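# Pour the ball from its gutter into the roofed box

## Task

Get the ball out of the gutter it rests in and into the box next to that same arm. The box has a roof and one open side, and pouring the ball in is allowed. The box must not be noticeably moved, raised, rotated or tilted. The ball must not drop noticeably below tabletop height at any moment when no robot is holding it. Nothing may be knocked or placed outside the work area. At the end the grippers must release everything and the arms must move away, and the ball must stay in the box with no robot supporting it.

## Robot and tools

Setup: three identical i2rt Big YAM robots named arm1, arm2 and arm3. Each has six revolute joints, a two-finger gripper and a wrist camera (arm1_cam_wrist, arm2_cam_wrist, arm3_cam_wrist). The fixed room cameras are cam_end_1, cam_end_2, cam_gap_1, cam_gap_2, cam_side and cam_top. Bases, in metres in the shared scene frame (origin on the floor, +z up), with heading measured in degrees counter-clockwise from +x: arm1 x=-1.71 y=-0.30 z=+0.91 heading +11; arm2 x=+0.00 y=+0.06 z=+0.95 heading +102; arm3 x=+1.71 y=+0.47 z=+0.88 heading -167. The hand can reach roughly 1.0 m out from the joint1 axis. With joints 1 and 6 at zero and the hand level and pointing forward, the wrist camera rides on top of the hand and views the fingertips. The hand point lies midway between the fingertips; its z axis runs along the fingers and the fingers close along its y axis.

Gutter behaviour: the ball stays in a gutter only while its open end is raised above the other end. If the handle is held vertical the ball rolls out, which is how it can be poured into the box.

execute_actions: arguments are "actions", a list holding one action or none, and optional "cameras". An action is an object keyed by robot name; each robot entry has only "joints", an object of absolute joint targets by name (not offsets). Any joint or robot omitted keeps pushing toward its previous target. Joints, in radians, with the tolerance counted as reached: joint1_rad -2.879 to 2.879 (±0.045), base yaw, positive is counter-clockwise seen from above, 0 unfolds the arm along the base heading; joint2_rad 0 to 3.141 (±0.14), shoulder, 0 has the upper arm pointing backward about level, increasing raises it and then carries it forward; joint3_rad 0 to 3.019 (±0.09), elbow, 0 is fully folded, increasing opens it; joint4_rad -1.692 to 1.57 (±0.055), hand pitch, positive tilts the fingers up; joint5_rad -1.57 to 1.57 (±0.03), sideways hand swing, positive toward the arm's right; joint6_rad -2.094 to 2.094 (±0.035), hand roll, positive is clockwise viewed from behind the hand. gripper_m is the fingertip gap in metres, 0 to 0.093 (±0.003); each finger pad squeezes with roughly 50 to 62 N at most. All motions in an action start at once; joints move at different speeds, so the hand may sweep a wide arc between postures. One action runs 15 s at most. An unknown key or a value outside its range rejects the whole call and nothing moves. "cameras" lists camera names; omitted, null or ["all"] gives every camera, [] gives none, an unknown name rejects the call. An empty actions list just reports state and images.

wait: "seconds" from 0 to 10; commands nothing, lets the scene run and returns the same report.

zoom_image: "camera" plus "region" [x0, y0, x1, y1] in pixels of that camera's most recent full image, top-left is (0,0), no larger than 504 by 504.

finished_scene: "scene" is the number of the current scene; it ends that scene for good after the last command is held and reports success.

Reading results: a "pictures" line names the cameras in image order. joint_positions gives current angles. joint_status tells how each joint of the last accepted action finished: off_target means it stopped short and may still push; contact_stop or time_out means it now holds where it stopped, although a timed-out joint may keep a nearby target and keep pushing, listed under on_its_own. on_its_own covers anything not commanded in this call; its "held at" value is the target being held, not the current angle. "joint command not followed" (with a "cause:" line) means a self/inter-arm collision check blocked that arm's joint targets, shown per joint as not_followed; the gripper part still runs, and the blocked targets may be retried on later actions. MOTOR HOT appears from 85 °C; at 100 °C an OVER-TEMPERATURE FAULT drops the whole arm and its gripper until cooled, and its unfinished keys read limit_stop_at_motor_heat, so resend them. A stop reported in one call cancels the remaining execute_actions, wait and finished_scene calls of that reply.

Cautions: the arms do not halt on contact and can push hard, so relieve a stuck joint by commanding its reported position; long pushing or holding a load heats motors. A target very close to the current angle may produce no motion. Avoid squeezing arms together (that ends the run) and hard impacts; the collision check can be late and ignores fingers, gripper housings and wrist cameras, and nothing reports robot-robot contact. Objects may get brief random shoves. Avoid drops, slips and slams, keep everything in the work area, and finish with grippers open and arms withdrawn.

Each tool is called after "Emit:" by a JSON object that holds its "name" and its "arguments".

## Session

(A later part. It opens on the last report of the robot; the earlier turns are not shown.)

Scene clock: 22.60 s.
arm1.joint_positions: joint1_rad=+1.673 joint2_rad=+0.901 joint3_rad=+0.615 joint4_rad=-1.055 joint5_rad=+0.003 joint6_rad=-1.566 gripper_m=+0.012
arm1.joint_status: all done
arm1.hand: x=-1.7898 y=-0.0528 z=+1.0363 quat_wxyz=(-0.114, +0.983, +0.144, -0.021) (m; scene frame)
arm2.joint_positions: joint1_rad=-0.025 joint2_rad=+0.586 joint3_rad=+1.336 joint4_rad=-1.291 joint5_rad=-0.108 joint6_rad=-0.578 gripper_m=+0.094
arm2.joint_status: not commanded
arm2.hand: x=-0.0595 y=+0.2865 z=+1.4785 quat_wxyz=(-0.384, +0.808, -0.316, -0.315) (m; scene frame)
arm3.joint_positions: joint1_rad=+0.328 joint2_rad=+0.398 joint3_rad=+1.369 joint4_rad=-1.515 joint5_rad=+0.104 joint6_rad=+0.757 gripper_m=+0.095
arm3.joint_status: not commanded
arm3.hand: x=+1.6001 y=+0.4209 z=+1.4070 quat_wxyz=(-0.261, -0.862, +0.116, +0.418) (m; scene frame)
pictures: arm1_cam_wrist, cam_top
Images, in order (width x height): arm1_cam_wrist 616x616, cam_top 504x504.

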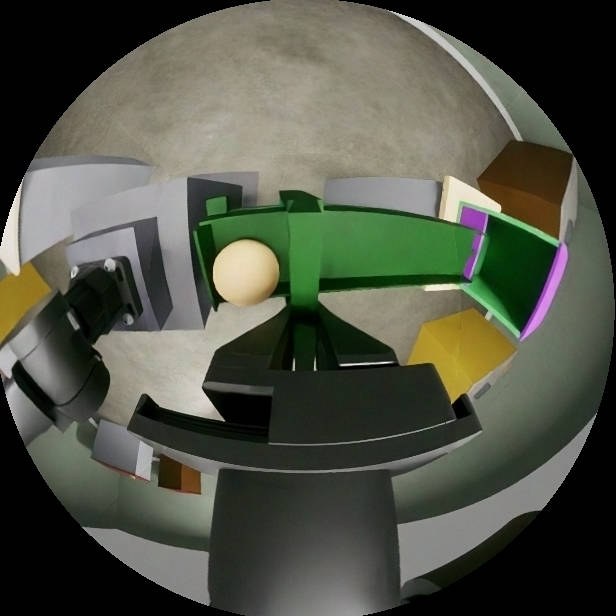

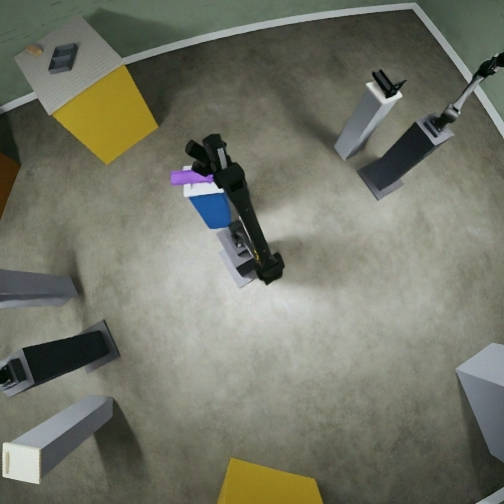

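Emit:
{"name": "execute_actions", "arguments": {"actions": [{"arm1":{"joints":{"joint2_rad":1.008,"joint3_rad":0.745,"joint4_rad":-0.99}}}], "cameras": ["arm1_cam_wrist","cam_end_1"]}}

Scene clock: 24.77 s.
arm1.joint_positions: joint1_rad=+1.673 joint2_rad=+1.014 joint3_rad=+0.667 joint4_rad=-1.005 joint5_rad=+0.003 joint6_rad=-1.566 gripper_m=+0.012
arm1.joint_status: all done
arm1.hand: x=-1.7985 y=-0.0247 z=+1.0318 quat_wxyz=(-0.108, +0.983, +0.145, -0.020) (m; scene frame)
arm2.joint_positions: joint1_rad=-0.025 joint2_rad=+0.586 joint3_rad=+1.336 joint4_rad=-1.291 joint5_rad=-0.108 joint6_rad=-0.578 gripper_m=+0.094
arm2.joint_status: not commanded
arm2.hand: x=-0.0595 y=+0.2865 z=+1.4785 quat_wxyz=(-0.384, +0.808, -0.316, -0.315) (m; scene frame)
arm3.joint_positions: joint1_rad=+0.328 joint2_rad=+0.398 joint3_rad=+1.369 joint4_rad=-1.515 joint5_rad=+0.104 joint6_rad=+0.757 gripper_m=+0.095
arm3.joint_status: not commanded
arm3.hand: x=+1.6001 y=+0.4209 z=+1.4070 quat_wxyz=(-0.261, -0.862, +0.116, +0.418) (m; scene frame)
pictures: arm1_cam_wrist, cam_end_1
Images, in order (width x height): arm1_cam_wrist 616x616, cam_end_1 504x504.

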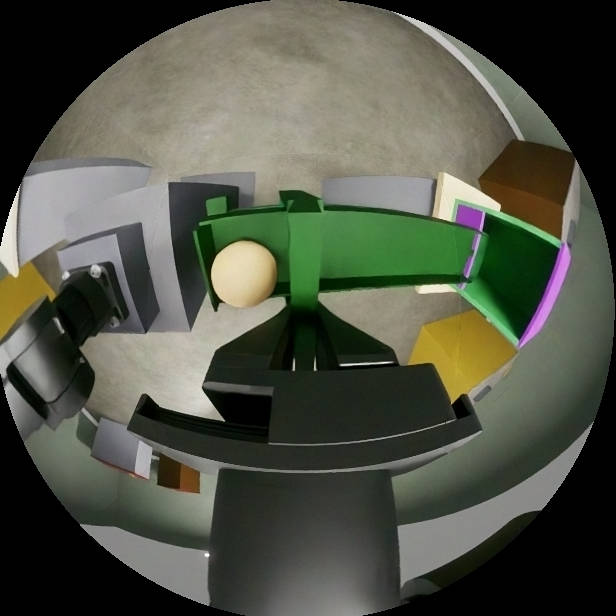

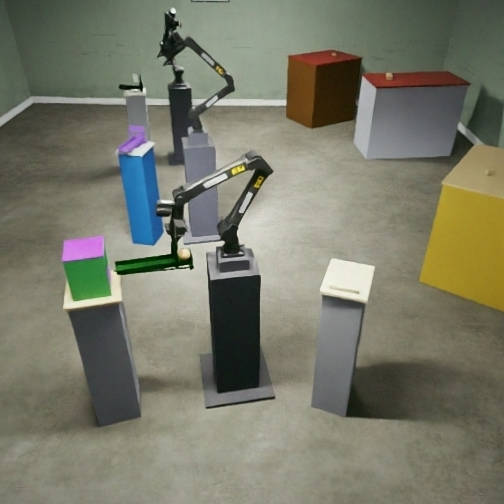

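Emit:
{"name": "execute_actions", "arguments": {"actions": [{"arm1":{"joints":{"joint3_rad":0.775}}}], "cameras": ["arm1_cam_wrist","cam_end_1"]}}

Scene clock: 25.70 s.
arm1.joint_positions: joint1_rad=+1.673 joint2_rad=+1.014 joint3_rad=+0.699 joint4_rad=-1.005 joint5_rad=+0.003 joint6_rad=-1.566 gripper_m=+0.012
arm1.joint_status: all done
arm1.hand: x=-1.8018 y=-0.0137 z=+1.0451 quat_wxyz=(-0.124, +0.981, +0.144, -0.023) (m; scene frame)
arm2.joint_positions: joint1_rad=-0.025 joint2_rad=+0.586 joint3_rad=+1.336 joint4_rad=-1.291 joint5_rad=-0.108 joint6_rad=-0.578 gripper_m=+0.094
arm2.joint_status: not commanded
arm2.hand: x=-0.0595 y=+0.2865 z=+1.4785 quat_wxyz=(-0.384, +0.808, -0.316, -0.315) (m; scene frame)
arm3.joint_positions: joint1_rad=+0.328 joint2_rad=+0.398 joint3_rad=+1.369 joint4_rad=-1.515 joint5_rad=+0.104 joint6_rad=+0.757 gripper_m=+0.095
arm3.joint_status: not commanded
arm3.hand: x=+1.6001 y=+0.4209 z=+1.4070 quat_wxyz=(-0.261, -0.862, +0.116, +0.418) (m; scene frame)
pictures: arm1_cam_wrist, cam_end_1
Images, in order (width x height): arm1_cam_wrist 616x616, cam_end_1 504x504.

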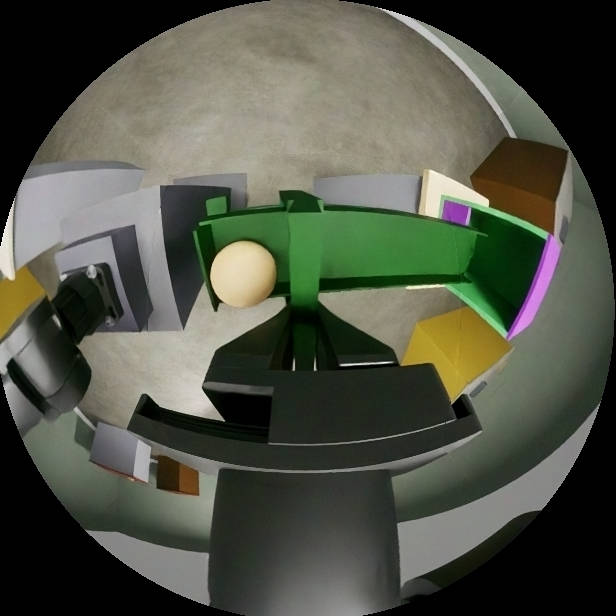

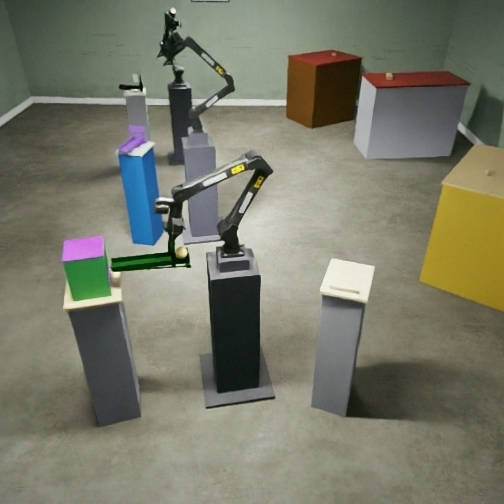

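Emit:
{"name": "zoom_image", "arguments": {"camera": "cam_end_1", "region": [55, 215, 215, 325]}}

Emit:
{"name": "zoom_image", "arguments": {"camera": "arm1_cam_wrist", "region": [390, 150, 590, 350]}}

Region (55, 215, 215, 325) of cam_end_1's 504x504 image, scaled by 3.150, with more detail than that image has; it fills the top 346 rows of this view, and the rest is white.

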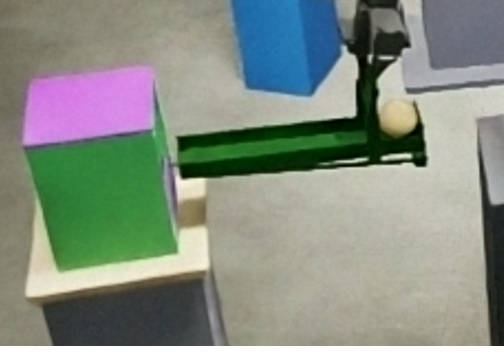

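Region (390, 150, 590, 350) of arm1_cam_wrist's 616x616 image, scaled by 2.520, with more detail than that image has.

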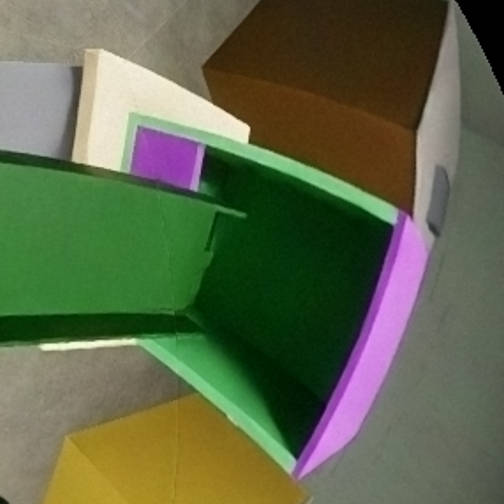

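Emit:
{"name": "execute_actions", "arguments": {"actions": [{"arm1":{"joints":{"joint2_rad":1.165,"joint3_rad":0.89,"joint4_rad":-0.94}}}], "cameras": ["arm1_cam_wrist","cam_end_1"]}}

Scene clock: 28.10 s.
arm1.joint_positions: joint1_rad=+1.673 joint2_rad=+1.170 joint3_rad=+0.827 joint4_rad=-0.949 joint5_rad=+0.003 joint6_rad=-1.566 gripper_m=+0.012
arm1.joint_status: all done
arm1.hand: x=-1.8195 y=+0.0441 z=+1.0548 quat_wxyz=(-0.138, +0.980, +0.144, -0.025) (m; scene frame)
arm2.joint_positions: joint1_rad=-0.025 joint2_rad=+0.586 joint3_rad=+1.336 joint4_rad=-1.291 joint5_rad=-0.108 joint6_rad=-0.578 gripper_m=+0.094
arm2.joint_status: not commanded
arm2.hand: x=-0.0595 y=+0.2865 z=+1.4785 quat_wxyz=(-0.384, +0.808, -0.316, -0.315) (m; scene frame)
arm3.joint_positions: joint1_rad=+0.328 joint2_rad=+0.398 joint3_rad=+1.369 joint4_rad=-1.515 joint5_rad=+0.104 joint6_rad=+0.757 gripper_m=+0.095
arm3.joint_status: not commanded
arm3.hand: x=+1.6001 y=+0.4209 z=+1.4070 quat_wxyz=(-0.261, -0.862, +0.116, +0.418) (m; scene frame)
pictures: arm1_cam_wrist, cam_end_1
Images, in order (width x height): arm1_cam_wrist 616x616, cam_end_1 504x504.

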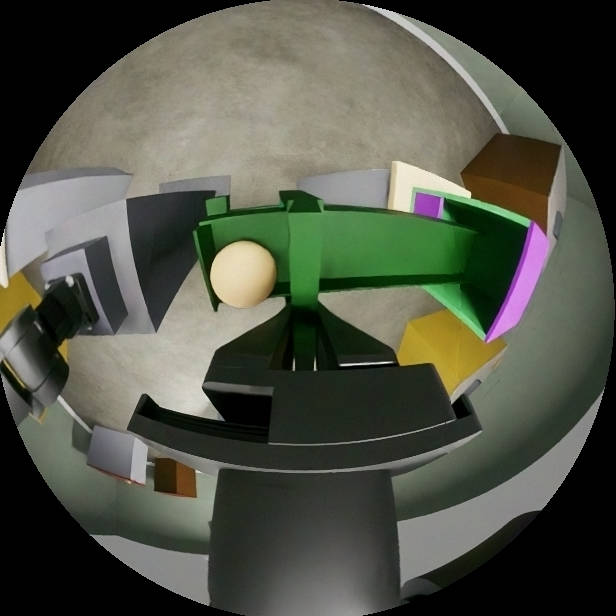

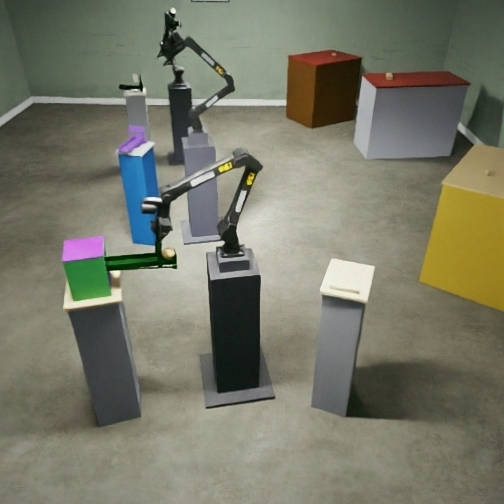

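Emit:
{"name": "execute_actions", "arguments": {"actions": [{"arm1":{"joints":{"joint2_rad":1.22,"joint3_rad":1.03,"joint4_rad":-1.14}}}], "cameras": ["arm1_cam_wrist","cam_end_1"]}}

Scene clock: 29.53 s.
arm1.joint_positions: joint1_rad=+1.673 joint2_rad=+1.226 joint3_rad=+0.961 joint4_rad=-1.136 joint5_rad=+0.003 joint6_rad=-1.566 gripper_m=+0.012
arm1.joint_status: all done
arm1.hand: x=-1.8204 y=+0.0481 z=+1.0816 quat_wxyz=(-0.084, +0.986, +0.145, -0.017) (m; scene frame)
arm2.joint_positions: joint1_rad=-0.025 joint2_rad=+0.586 joint3_rad=+1.336 joint4_rad=-1.291 joint5_rad=-0.108 joint6_rad=-0.578 gripper_m=+0.094
arm2.joint_status: not commanded
arm2.hand: x=-0.0595 y=+0.2865 z=+1.4785 quat_wxyz=(-0.384, +0.808, -0.316, -0.315) (m; scene frame)
arm3.joint_positions: joint1_rad=+0.328 joint2_rad=+0.398 joint3_rad=+1.369 joint4_rad=-1.515 joint5_rad=+0.104 joint6_rad=+0.757 gripper_m=+0.095
arm3.joint_status: not commanded
arm3.hand: x=+1.6001 y=+0.4209 z=+1.4070 quat_wxyz=(-0.261, -0.862, +0.116, +0.418) (m; scene frame)
pictures: arm1_cam_wrist, cam_end_1
Images, in order (width x height): arm1_cam_wrist 616x616, cam_end_1 504x504.

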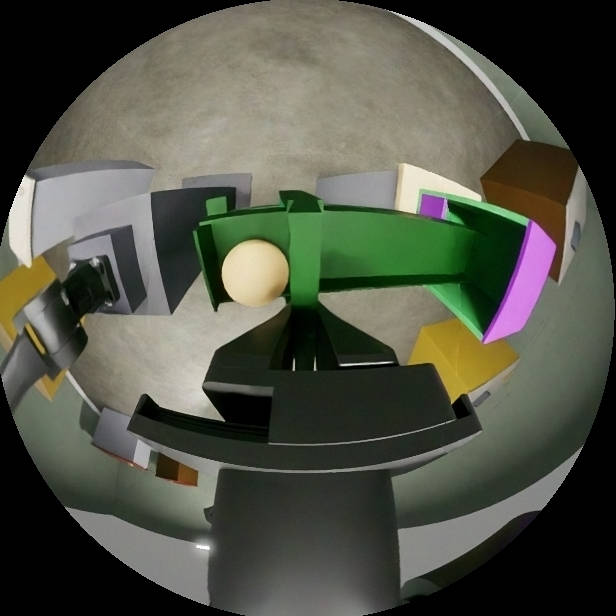

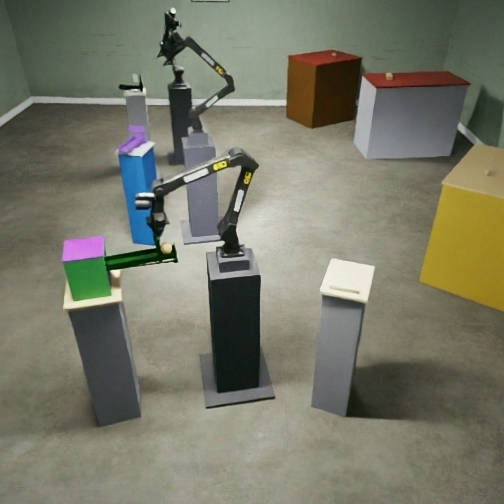

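Emit:
{"name": "execute_actions", "arguments": {"actions": [{"arm1":{"joints":{"joint2_rad":1.308,"joint3_rad":1.185,"joint4_rad":-1.325}}}], "cameras": ["arm1_cam_wrist","cam_end_1"]}}

Emit:
{"name": "wait", "arguments": {"seconds": 2}}

Scene clock: 30.67 s.
arm1.joint_positions: joint1_rad=+1.673 joint2_rad=+1.316 joint3_rad=+1.114 joint4_rad=-1.319 joint5_rad=+0.003 joint6_rad=-1.566 gripper_m=+0.012
arm1.joint_status: all done
arm1.hand: x=-1.8232 y=+0.0581 z=+1.1062 quat_wxyz=(-0.025, +0.989, +0.146, -0.008) (m; scene frame)
arm2.joint_positions: joint1_rad=-0.025 joint2_rad=+0.586 joint3_rad=+1.336 joint4_rad=-1.291 joint5_rad=-0.108 joint6_rad=-0.578 gripper_m=+0.094
arm2.joint_status: not commanded
arm2.hand: x=-0.0595 y=+0.2865 z=+1.4785 quat_wxyz=(-0.384, +0.808, -0.316, -0.315) (m; scene frame)
arm3.joint_positions: joint1_rad=+0.328 joint2_rad=+0.398 joint3_rad=+1.369 joint4_rad=-1.515 joint5_rad=+0.104 joint6_rad=+0.757 gripper_m=+0.095
arm3.joint_status: not commanded
arm3.hand: x=+1.6001 y=+0.4209 z=+1.4070 quat_wxyz=(-0.261, -0.862, +0.116, +0.418) (m; scene frame)
pictures: arm1_cam_wrist, cam_end_1
Images, in order (width x height): arm1_cam_wrist 616x616, cam_end_1 504x504.

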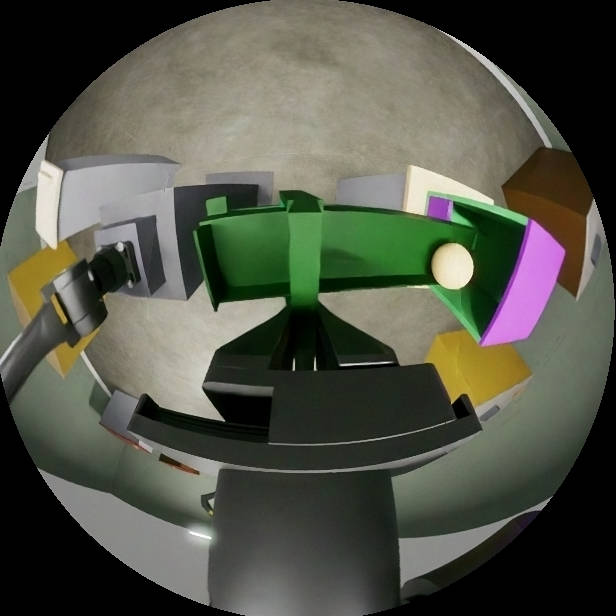

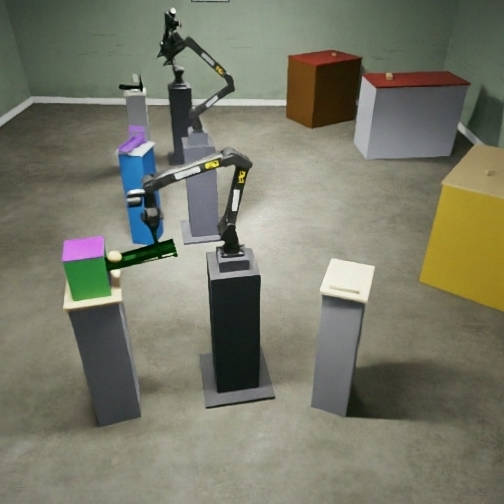

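Scene clock: 32.67 s.
arm1.joint_positions: joint1_rad=+1.673 joint2_rad=+1.316 joint3_rad=+1.114 joint4_rad=-1.319 joint5_rad=+0.003 joint6_rad=-1.566 gripper_m=+0.012
arm1.joint_status: all done
arm1.hand: x=-1.8232 y=+0.0581 z=+1.1062 quat_wxyz=(-0.025, +0.989, +0.146, -0.008) (m; scene frame)
arm2.joint_positions: joint1_rad=-0.025 joint2_rad=+0.586 joint3_rad=+1.336 joint4_rad=-1.291 joint5_rad=-0.108 joint6_rad=-0.578 gripper_m=+0.094
arm2.joint_status: not commanded
arm2.hand: x=-0.0595 y=+0.2865 z=+1.4785 quat_wxyz=(-0.384, +0.808, -0.316, -0.315) (m; scene frame)
arm3.joint_positions: joint1_rad=+0.328 joint2_rad=+0.398 joint3_rad=+1.369 joint4_rad=-1.515 joint5_rad=+0.104 joint6_rad=+0.757 gripper_m=+0.095
arm3.joint_status: not commanded
arm3.hand: x=+1.6001 y=+0.4209 z=+1.4070 quat_wxyz=(-0.261, -0.862, +0.116, +0.418) (m; scene frame)
wait: 2.00 s; at rest by 0.27 s
pictures: arm1_cam_wrist, arm2_cam_wrist, arm3_cam_wrist, cam_end_1, cam_end_2, cam_gap_1, cam_gap_2, cam_side, cam_top
Images, in order (width x height): arm1_cam_wrist 616x616, arm2_cam_wrist 616x616, arm3_cam_wrist 616x616, cam_end_1 504x504, cam_end_2 504x504, cam_gap_1 504x504, cam_gap_2 504x504, cam_side 504x504, cam_top 504x504.

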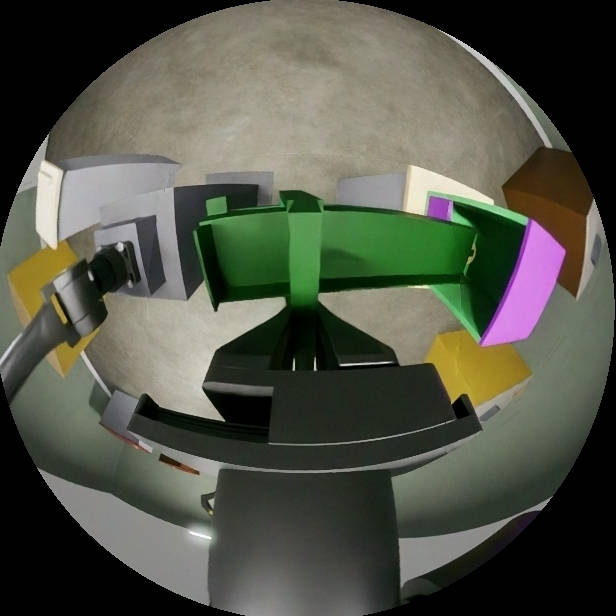

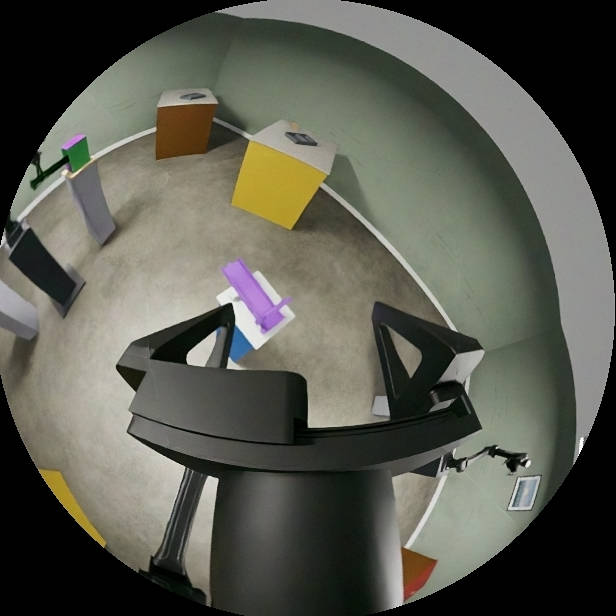

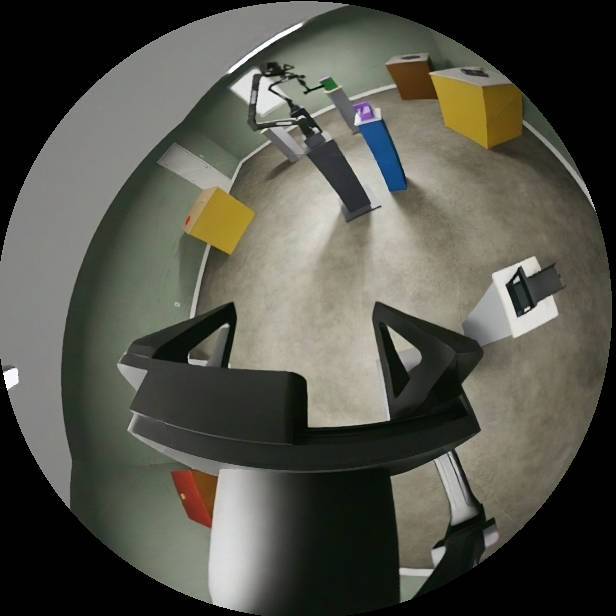

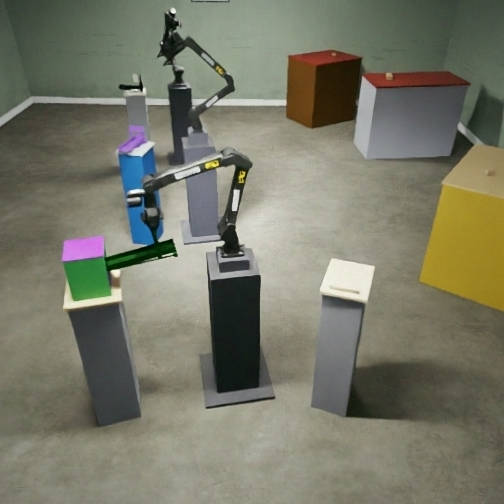

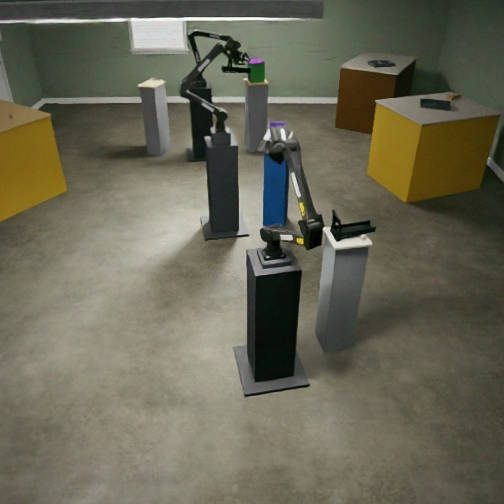

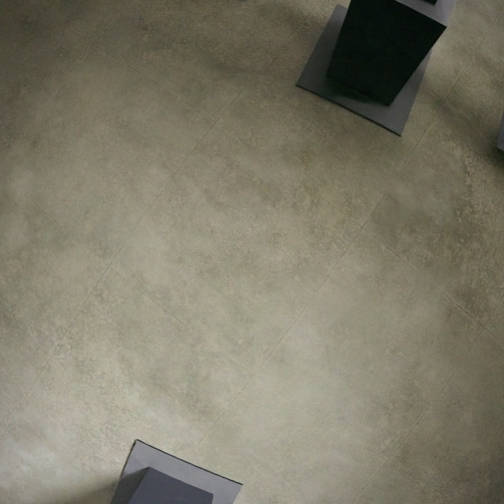

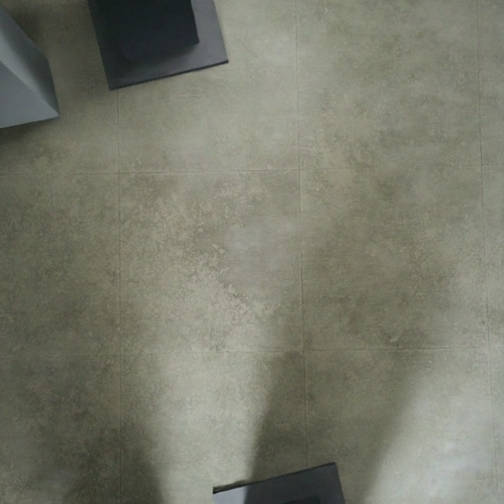

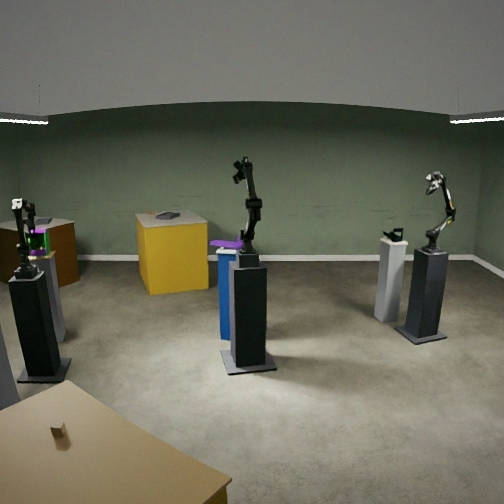

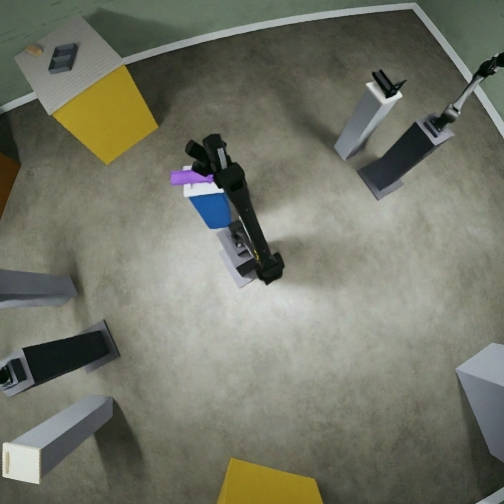

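Emit:
{"name": "execute_actions", "arguments": {"actions": [{"arm1":{"joints":{"joint2_rad":1.127,"joint3_rad":0.96,"joint4_rad":-1.295}}}], "cameras": ["arm1_cam_wrist","cam_end_1"]}}

Emit:
{"name": "execute_actions", "arguments": {"actions": [{"arm1":{"joints":{"joint2_rad":0.955,"joint3_rad":0.855,"joint4_rad":-1.345}}}], "cameras": ["arm1_cam_wrist","cam_end_1"]}}

Scene clock: 33.97 s.
arm1.joint_positions: joint1_rad=+1.673 joint2_rad=+1.135 joint3_rad=+0.956 joint4_rad=-1.299 joint5_rad=+0.003 joint6_rad=-1.566 gripper_m=+0.012
arm1.joint_status: all done
arm1.hand: x=-1.8067 y=+0.0043 z=+1.1035 quat_wxyz=(-0.046, +0.988, +0.146, -0.011) (m; scene frame)
arm2.joint_positions: joint1_rad=-0.025 joint2_rad=+0.586 joint3_rad=+1.336 joint4_rad=-1.291 joint5_rad=-0.108 joint6_rad=-0.578 gripper_m=+0.094
arm2.joint_status: not commanded
arm2.hand: x=-0.0595 y=+0.2865 z=+1.4785 quat_wxyz=(-0.384, +0.808, -0.316, -0.315) (m; scene frame)
arm3.joint_positions: joint1_rad=+0.328 joint2_rad=+0.398 joint3_rad=+1.369 joint4_rad=-1.515 joint5_rad=+0.104 joint6_rad=+0.757 gripper_m=+0.095
arm3.joint_status: not commanded
arm3.hand: x=+1.6001 y=+0.4209 z=+1.4070 quat_wxyz=(-0.261, -0.862, +0.116, +0.418) (m; scene frame)
pictures: arm1_cam_wrist, cam_end_1
Images, in order (width x height): arm1_cam_wrist 616x616, cam_end_1 504x504.

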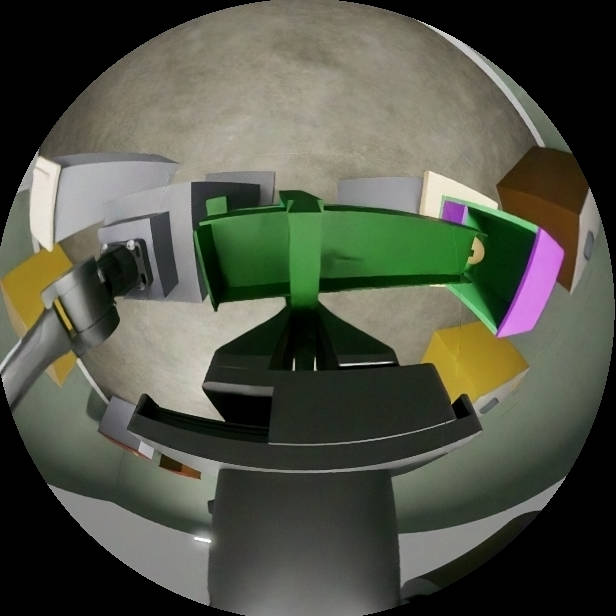

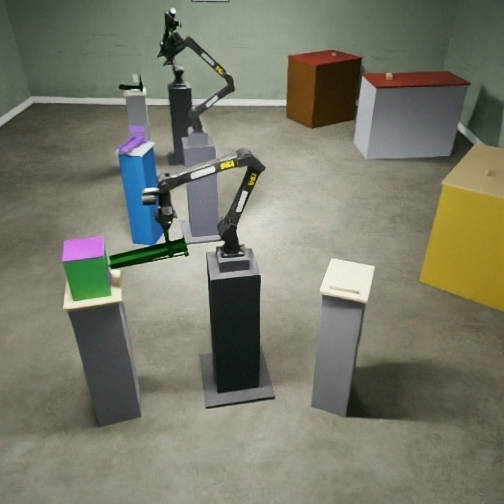

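Scene clock: 35.13 s.
arm1.joint_positions: joint1_rad=+1.673 joint2_rad=+0.962 joint3_rad=+0.841 joint4_rad=-1.347 joint5_rad=+0.003 joint6_rad=-1.566 gripper_m=+0.012
arm1.joint_status: all done
arm1.hand: x=-1.7900 y=-0.0500 z=+1.1033 quat_wxyz=(-0.052, +0.988, +0.146, -0.012) (m; scene frame)
arm2.joint_positions: joint1_rad=-0.025 joint2_rad=+0.586 joint3_rad=+1.336 joint4_rad=-1.291 joint5_rad=-0.108 joint6_rad=-0.578 gripper_m=+0.094
arm2.joint_status: not commanded
arm2.hand: x=-0.0595 y=+0.2865 z=+1.4785 quat_wxyz=(-0.384, +0.808, -0.316, -0.315) (m; scene frame)
arm3.joint_positions: joint1_rad=+0.328 joint2_rad=+0.398 joint3_rad=+1.369 joint4_rad=-1.515 joint5_rad=+0.104 joint6_rad=+0.757 gripper_m=+0.095
arm3.joint_status: not commanded
arm3.hand: x=+1.6001 y=+0.4209 z=+1.4070 quat_wxyz=(-0.261, -0.862, +0.116, +0.418) (m; scene frame)
pictures: arm1_cam_wrist, cam_end_1
Images, in order (width x height): arm1_cam_wrist 616x616, cam_end_1 504x504.

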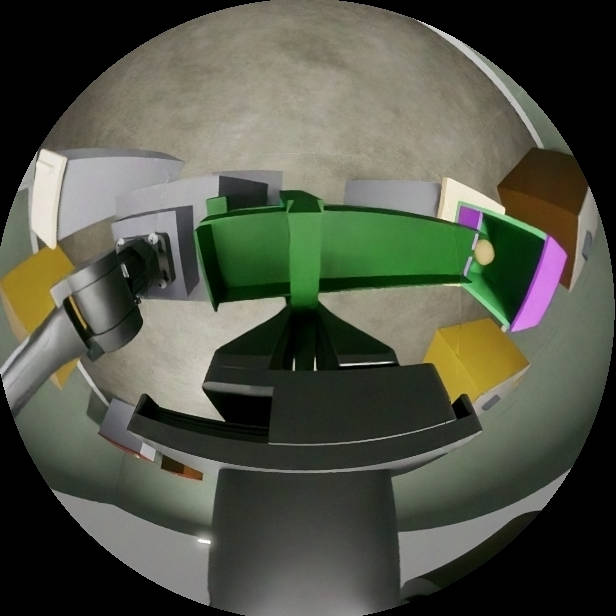

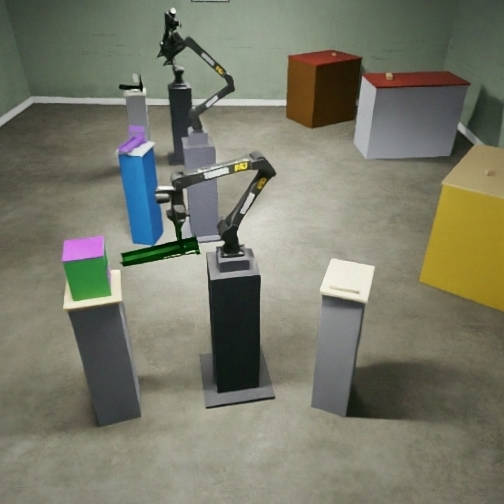

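Emit:
{"name": "execute_actions", "arguments": {"actions": [{"arm1":{"joints":{"joint1_rad":1.1,"joint6_rad":-1.0}}}], "cameras": []}}

Emit:
{"name": "execute_actions", "arguments": {"actions": [{"arm1":{"joints":{"joint1_rad":-1.843,"joint2_rad":1.77,"joint3_rad":1.72,"joint4_rad":-1.3,"joint5_rad":0.19,"joint6_rad":0.225}}}], "cameras": ["arm1_cam_wrist","cam_end_1"]}}

Scene clock: 36.90 s.
arm1.joint_positions: joint1_rad=+1.103 joint2_rad=+0.962 joint3_rad=+0.841 joint4_rad=-1.347 joint5_rad=+0.001 joint6_rad=-1.015 gripper_m=+0.012
arm1.joint_status: all done
arm1.hand: x=-1.6413 y=-0.0484 z=+1.1017 quat_wxyz=(-0.049, +0.915, -0.401, -0.012) (m; scene frame)
arm2.joint_positions: joint1_rad=-0.025 joint2_rad=+0.586 joint3_rad=+1.336 joint4_rad=-1.291 joint5_rad=-0.108 joint6_rad=-0.578 gripper_m=+0.094
arm2.joint_status: not commanded
arm2.hand: x=-0.0595 y=+0.2865 z=+1.4785 quat_wxyz=(-0.384, +0.808, -0.316, -0.315) (m; scene frame)
arm3.joint_positions: joint1_rad=+0.328 joint2_rad=+0.398 joint3_rad=+1.369 joint4_rad=-1.515 joint5_rad=+0.104 joint6_rad=+0.757 gripper_m=+0.095
arm3.joint_status: not commanded
arm3.hand: x=+1.6001 y=+0.4209 z=+1.4070 quat_wxyz=(-0.261, -0.862, +0.116, +0.418) (m; scene frame)
pictures: none
No camera images: the call's "cameras" was empty. Leave "cameras" out to get every camera's image.

Scene clock: 39.63 s.
arm1.joint_positions: joint1_rad=-1.849 joint2_rad=+1.810 joint3_rad=+1.657 joint4_rad=-1.294 joint5_rad=+0.188 joint6_rad=+0.213 gripper_m=+0.011
arm1.joint_status: all done
arm1.hand: x=-1.7929 y=-0.8844 z=+1.0977 quat_wxyz=(+0.018, -0.801, -0.587, +0.116) (m; scene frame)
arm2.joint_positions: joint1_rad=-0.025 joint2_rad=+0.586 joint3_rad=+1.336 joint4_rad=-1.291 joint5_rad=-0.108 joint6_rad=-0.578 gripper_m=+0.094
arm2.joint_status: not commanded
arm2.hand: x=-0.0595 y=+0.2865 z=+1.4785 quat_wxyz=(-0.384, +0.808, -0.316, -0.315) (m; scene frame)
arm3.joint_positions: joint1_rad=+0.328 joint2_rad=+0.398 joint3_rad=+1.369 joint4_rad=-1.515 joint5_rad=+0.104 joint6_rad=+0.757 gripper_m=+0.095
arm3.joint_status: not commanded
arm3.hand: x=+1.6001 y=+0.4209 z=+1.4070 quat_wxyz=(-0.261, -0.862, +0.116, +0.418) (m; scene frame)
pictures: arm1_cam_wrist, cam_end_1
Images, in order (width x height): arm1_cam_wrist 616x616, cam_end_1 504x504.

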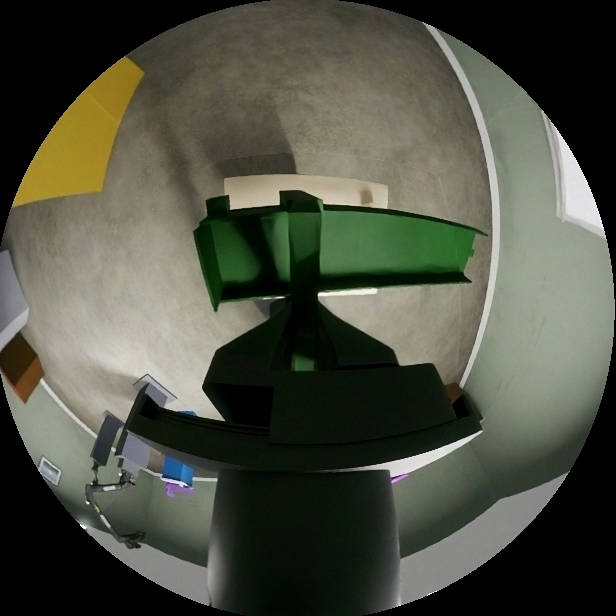

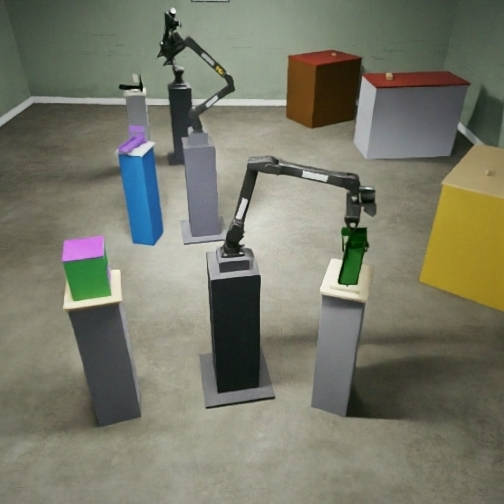

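Emit:
{"name": "execute_actions", "arguments": {"actions": [{"arm1":{"joints":{"joint2_rad":1.993,"joint3_rad":1.735,"joint4_rad":-1.278,"joint6_rad":0.243}}}], "cameras": ["arm1_cam_wrist","cam_end_1"]}}

Scene clock: 40.87 s.
arm1.joint_positions: joint1_rad=-1.842 joint2_rad=+2.019 joint3_rad=+1.687 joint4_rad=-1.286 joint5_rad=+0.192 joint6_rad=+0.229 gripper_m=+0.012
arm1.joint_status: all done
arm1.hand: x=-1.7918 y=-0.8965 z=+0.9900 quat_wxyz=(+0.083, -0.800, -0.591, +0.062) (m; scene frame)
arm2.joint_positions: joint1_rad=-0.025 joint2_rad=+0.586 joint3_rad=+1.336 joint4_rad=-1.291 joint5_rad=-0.108 joint6_rad=-0.578 gripper_m=+0.094
arm2.joint_status: not commanded
arm2.hand: x=-0.0595 y=+0.2865 z=+1.4785 quat_wxyz=(-0.384, +0.808, -0.316, -0.315) (m; scene frame)
arm3.joint_positions: joint1_rad=+0.328 joint2_rad=+0.398 joint3_rad=+1.369 joint4_rad=-1.515 joint5_rad=+0.104 joint6_rad=+0.757 gripper_m=+0.095
arm3.joint_status: not commanded
arm3.hand: x=+1.6001 y=+0.4209 z=+1.4070 quat_wxyz=(-0.261, -0.862, +0.116, +0.418) (m; scene frame)
pictures: arm1_cam_wrist, cam_end_1
Images, in order (width x height): arm1_cam_wrist 616x616, cam_end_1 504x504.

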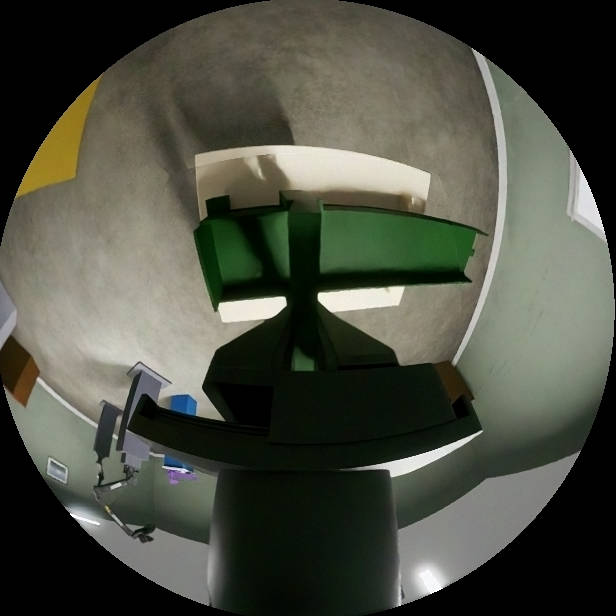

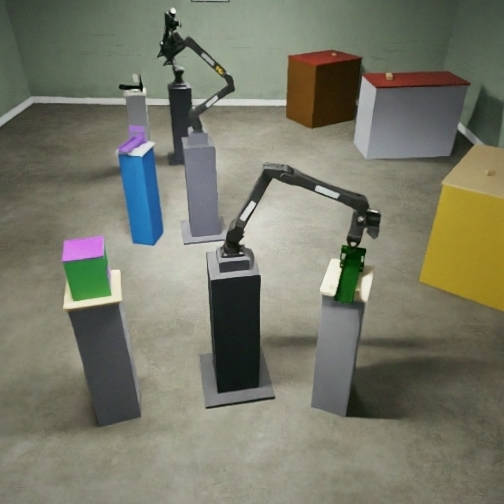

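Emit:
{"name": "execute_actions", "arguments": {"actions": []}}

Scene clock: 42.17 s.
arm1.joint_positions: joint1_rad=-1.842 joint2_rad=+2.019 joint3_rad=+1.687 joint4_rad=-1.286 joint5_rad=+0.192 joint6_rad=+0.229 gripper_m=+0.012
arm1.joint_status: all done
arm1.hand: x=-1.7918 y=-0.8965 z=+0.9900 quat_wxyz=(+0.083, -0.800, -0.591, +0.062) (m; scene frame)
arm2.joint_positions: joint1_rad=-0.025 joint2_rad=+0.586 joint3_rad=+1.336 joint4_rad=-1.291 joint5_rad=-0.108 joint6_rad=-0.578 gripper_m=+0.094
arm2.joint_status: not commanded
arm2.hand: x=-0.0595 y=+0.2865 z=+1.4785 quat_wxyz=(-0.384, +0.808, -0.316, -0.315) (m; scene frame)
arm3.joint_positions: joint1_rad=+0.328 joint2_rad=+0.398 joint3_rad=+1.369 joint4_rad=-1.515 joint5_rad=+0.104 joint6_rad=+0.757 gripper_m=+0.095
arm3.joint_status: not commanded
arm3.hand: x=+1.6001 y=+0.4209 z=+1.4070 quat_wxyz=(-0.261, -0.862, +0.116, +0.418) (m; scene frame)
pictures: arm1_cam_wrist, arm2_cam_wrist, arm3_cam_wrist, cam_end_1, cam_end_2, cam_gap_1, cam_gap_2, cam_side, cam_top
Images, in order (width x height): arm1_cam_wrist 616x616, arm2_cam_wrist 616x616, arm3_cam_wrist 616x616, cam_end_1 504x504, cam_end_2 504x504, cam_gap_1 504x504, cam_gap_2 504x504, cam_side 504x504, cam_top 504x504.

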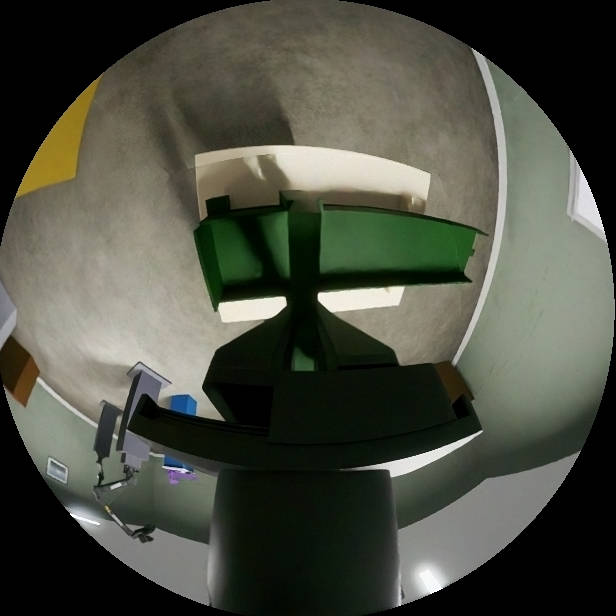

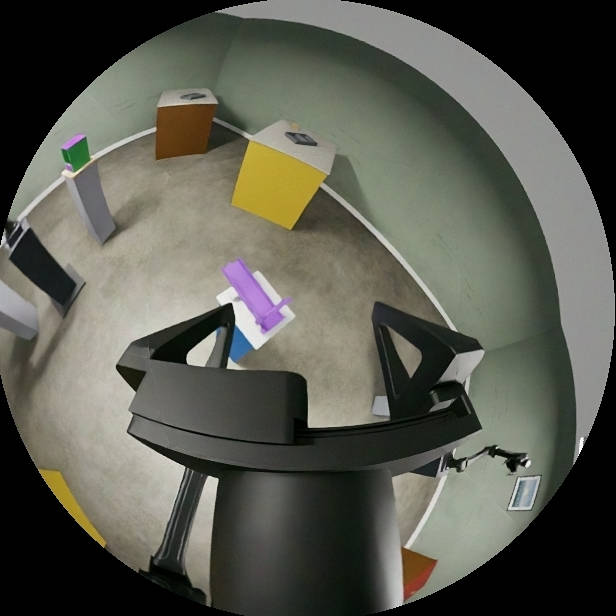

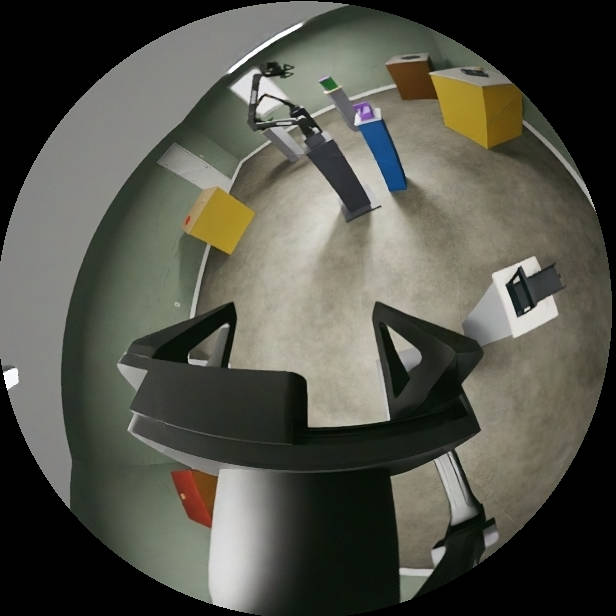

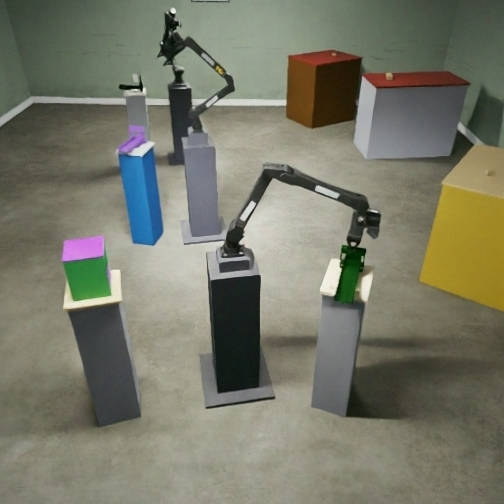

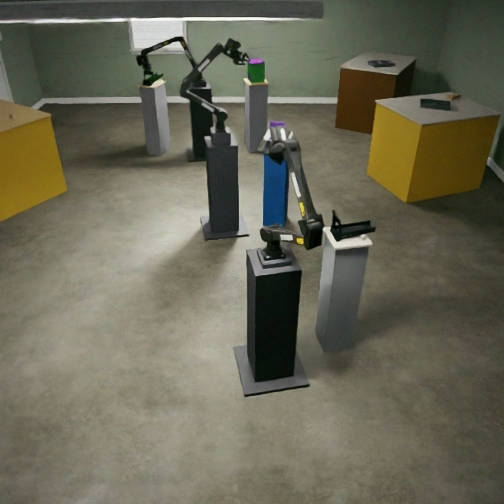

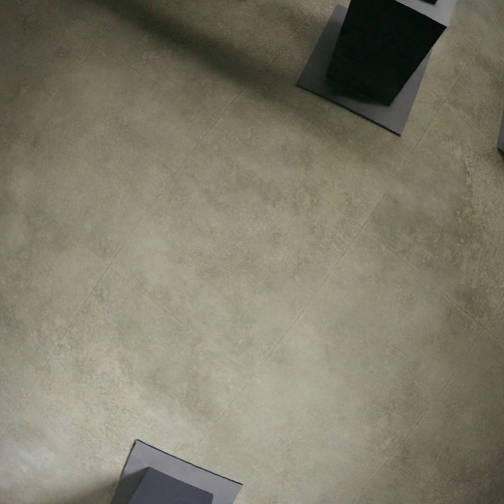

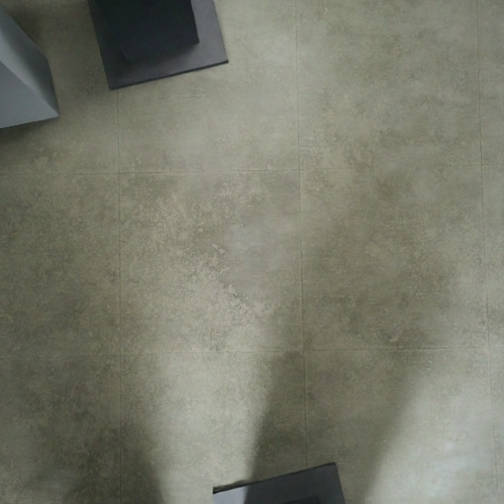

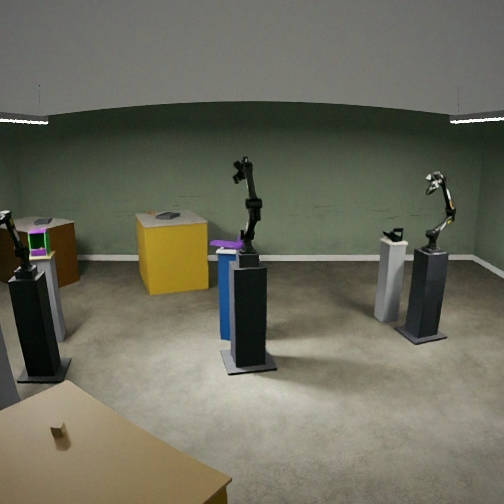

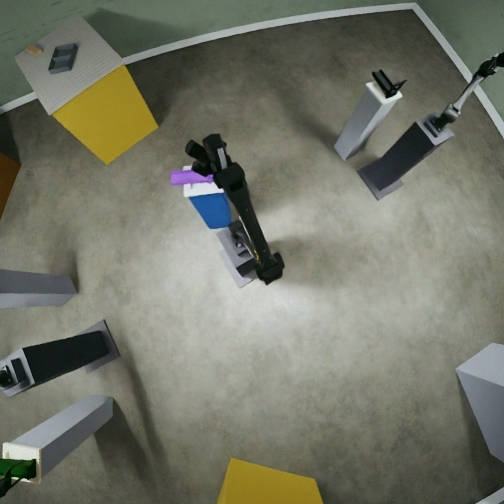

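Emit:
{"name": "execute_actions", "arguments": {"actions": [{"arm1":{"joints":{"gripper_m":0.06}}}], "cameras": ["arm1_cam_wrist","cam_end_1"]}}

Scene clock: 42.87 s.
arm1.joint_positions: joint1_rad=-1.842 joint2_rad=+2.019 joint3_rad=+1.687 joint4_rad=-1.286 joint5_rad=+0.191 joint6_rad=+0.229 gripper_m=+0.060
arm1.joint_status: all done
arm1.hand: x=-1.7917 y=-0.8966 z=+0.9899 quat_wxyz=(+0.083, -0.800, -0.591, +0.062) (m; scene frame)
arm2.joint_positions: joint1_rad=-0.025 joint2_rad=+0.586 joint3_rad=+1.336 joint4_rad=-1.291 joint5_rad=-0.108 joint6_rad=-0.578 gripper_m=+0.094
arm2.joint_status: not commanded
arm2.hand: x=-0.0595 y=+0.2865 z=+1.4785 quat_wxyz=(-0.384, +0.808, -0.316, -0.315) (m; scene frame)
arm3.joint_positions: joint1_rad=+0.328 joint2_rad=+0.398 joint3_rad=+1.369 joint4_rad=-1.515 joint5_rad=+0.104 joint6_rad=+0.757 gripper_m=+0.095
arm3.joint_status: not commanded
arm3.hand: x=+1.6001 y=+0.4209 z=+1.4070 quat_wxyz=(-0.261, -0.862, +0.116, +0.418) (m; scene frame)
pictures: arm1_cam_wrist, cam_end_1
Images, in order (width x height): arm1_cam_wrist 616x616, cam_end_1 504x504.

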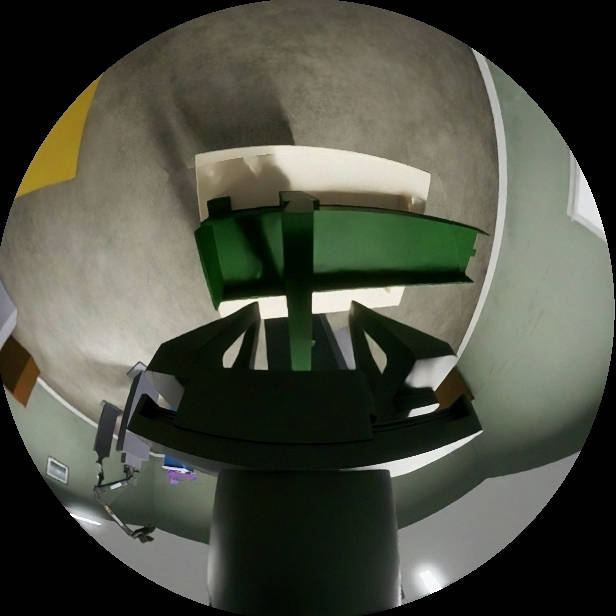

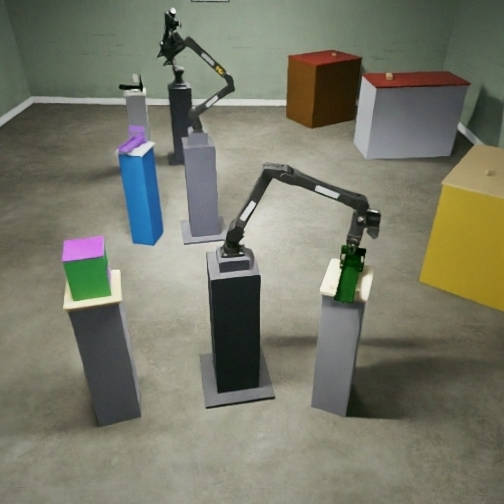

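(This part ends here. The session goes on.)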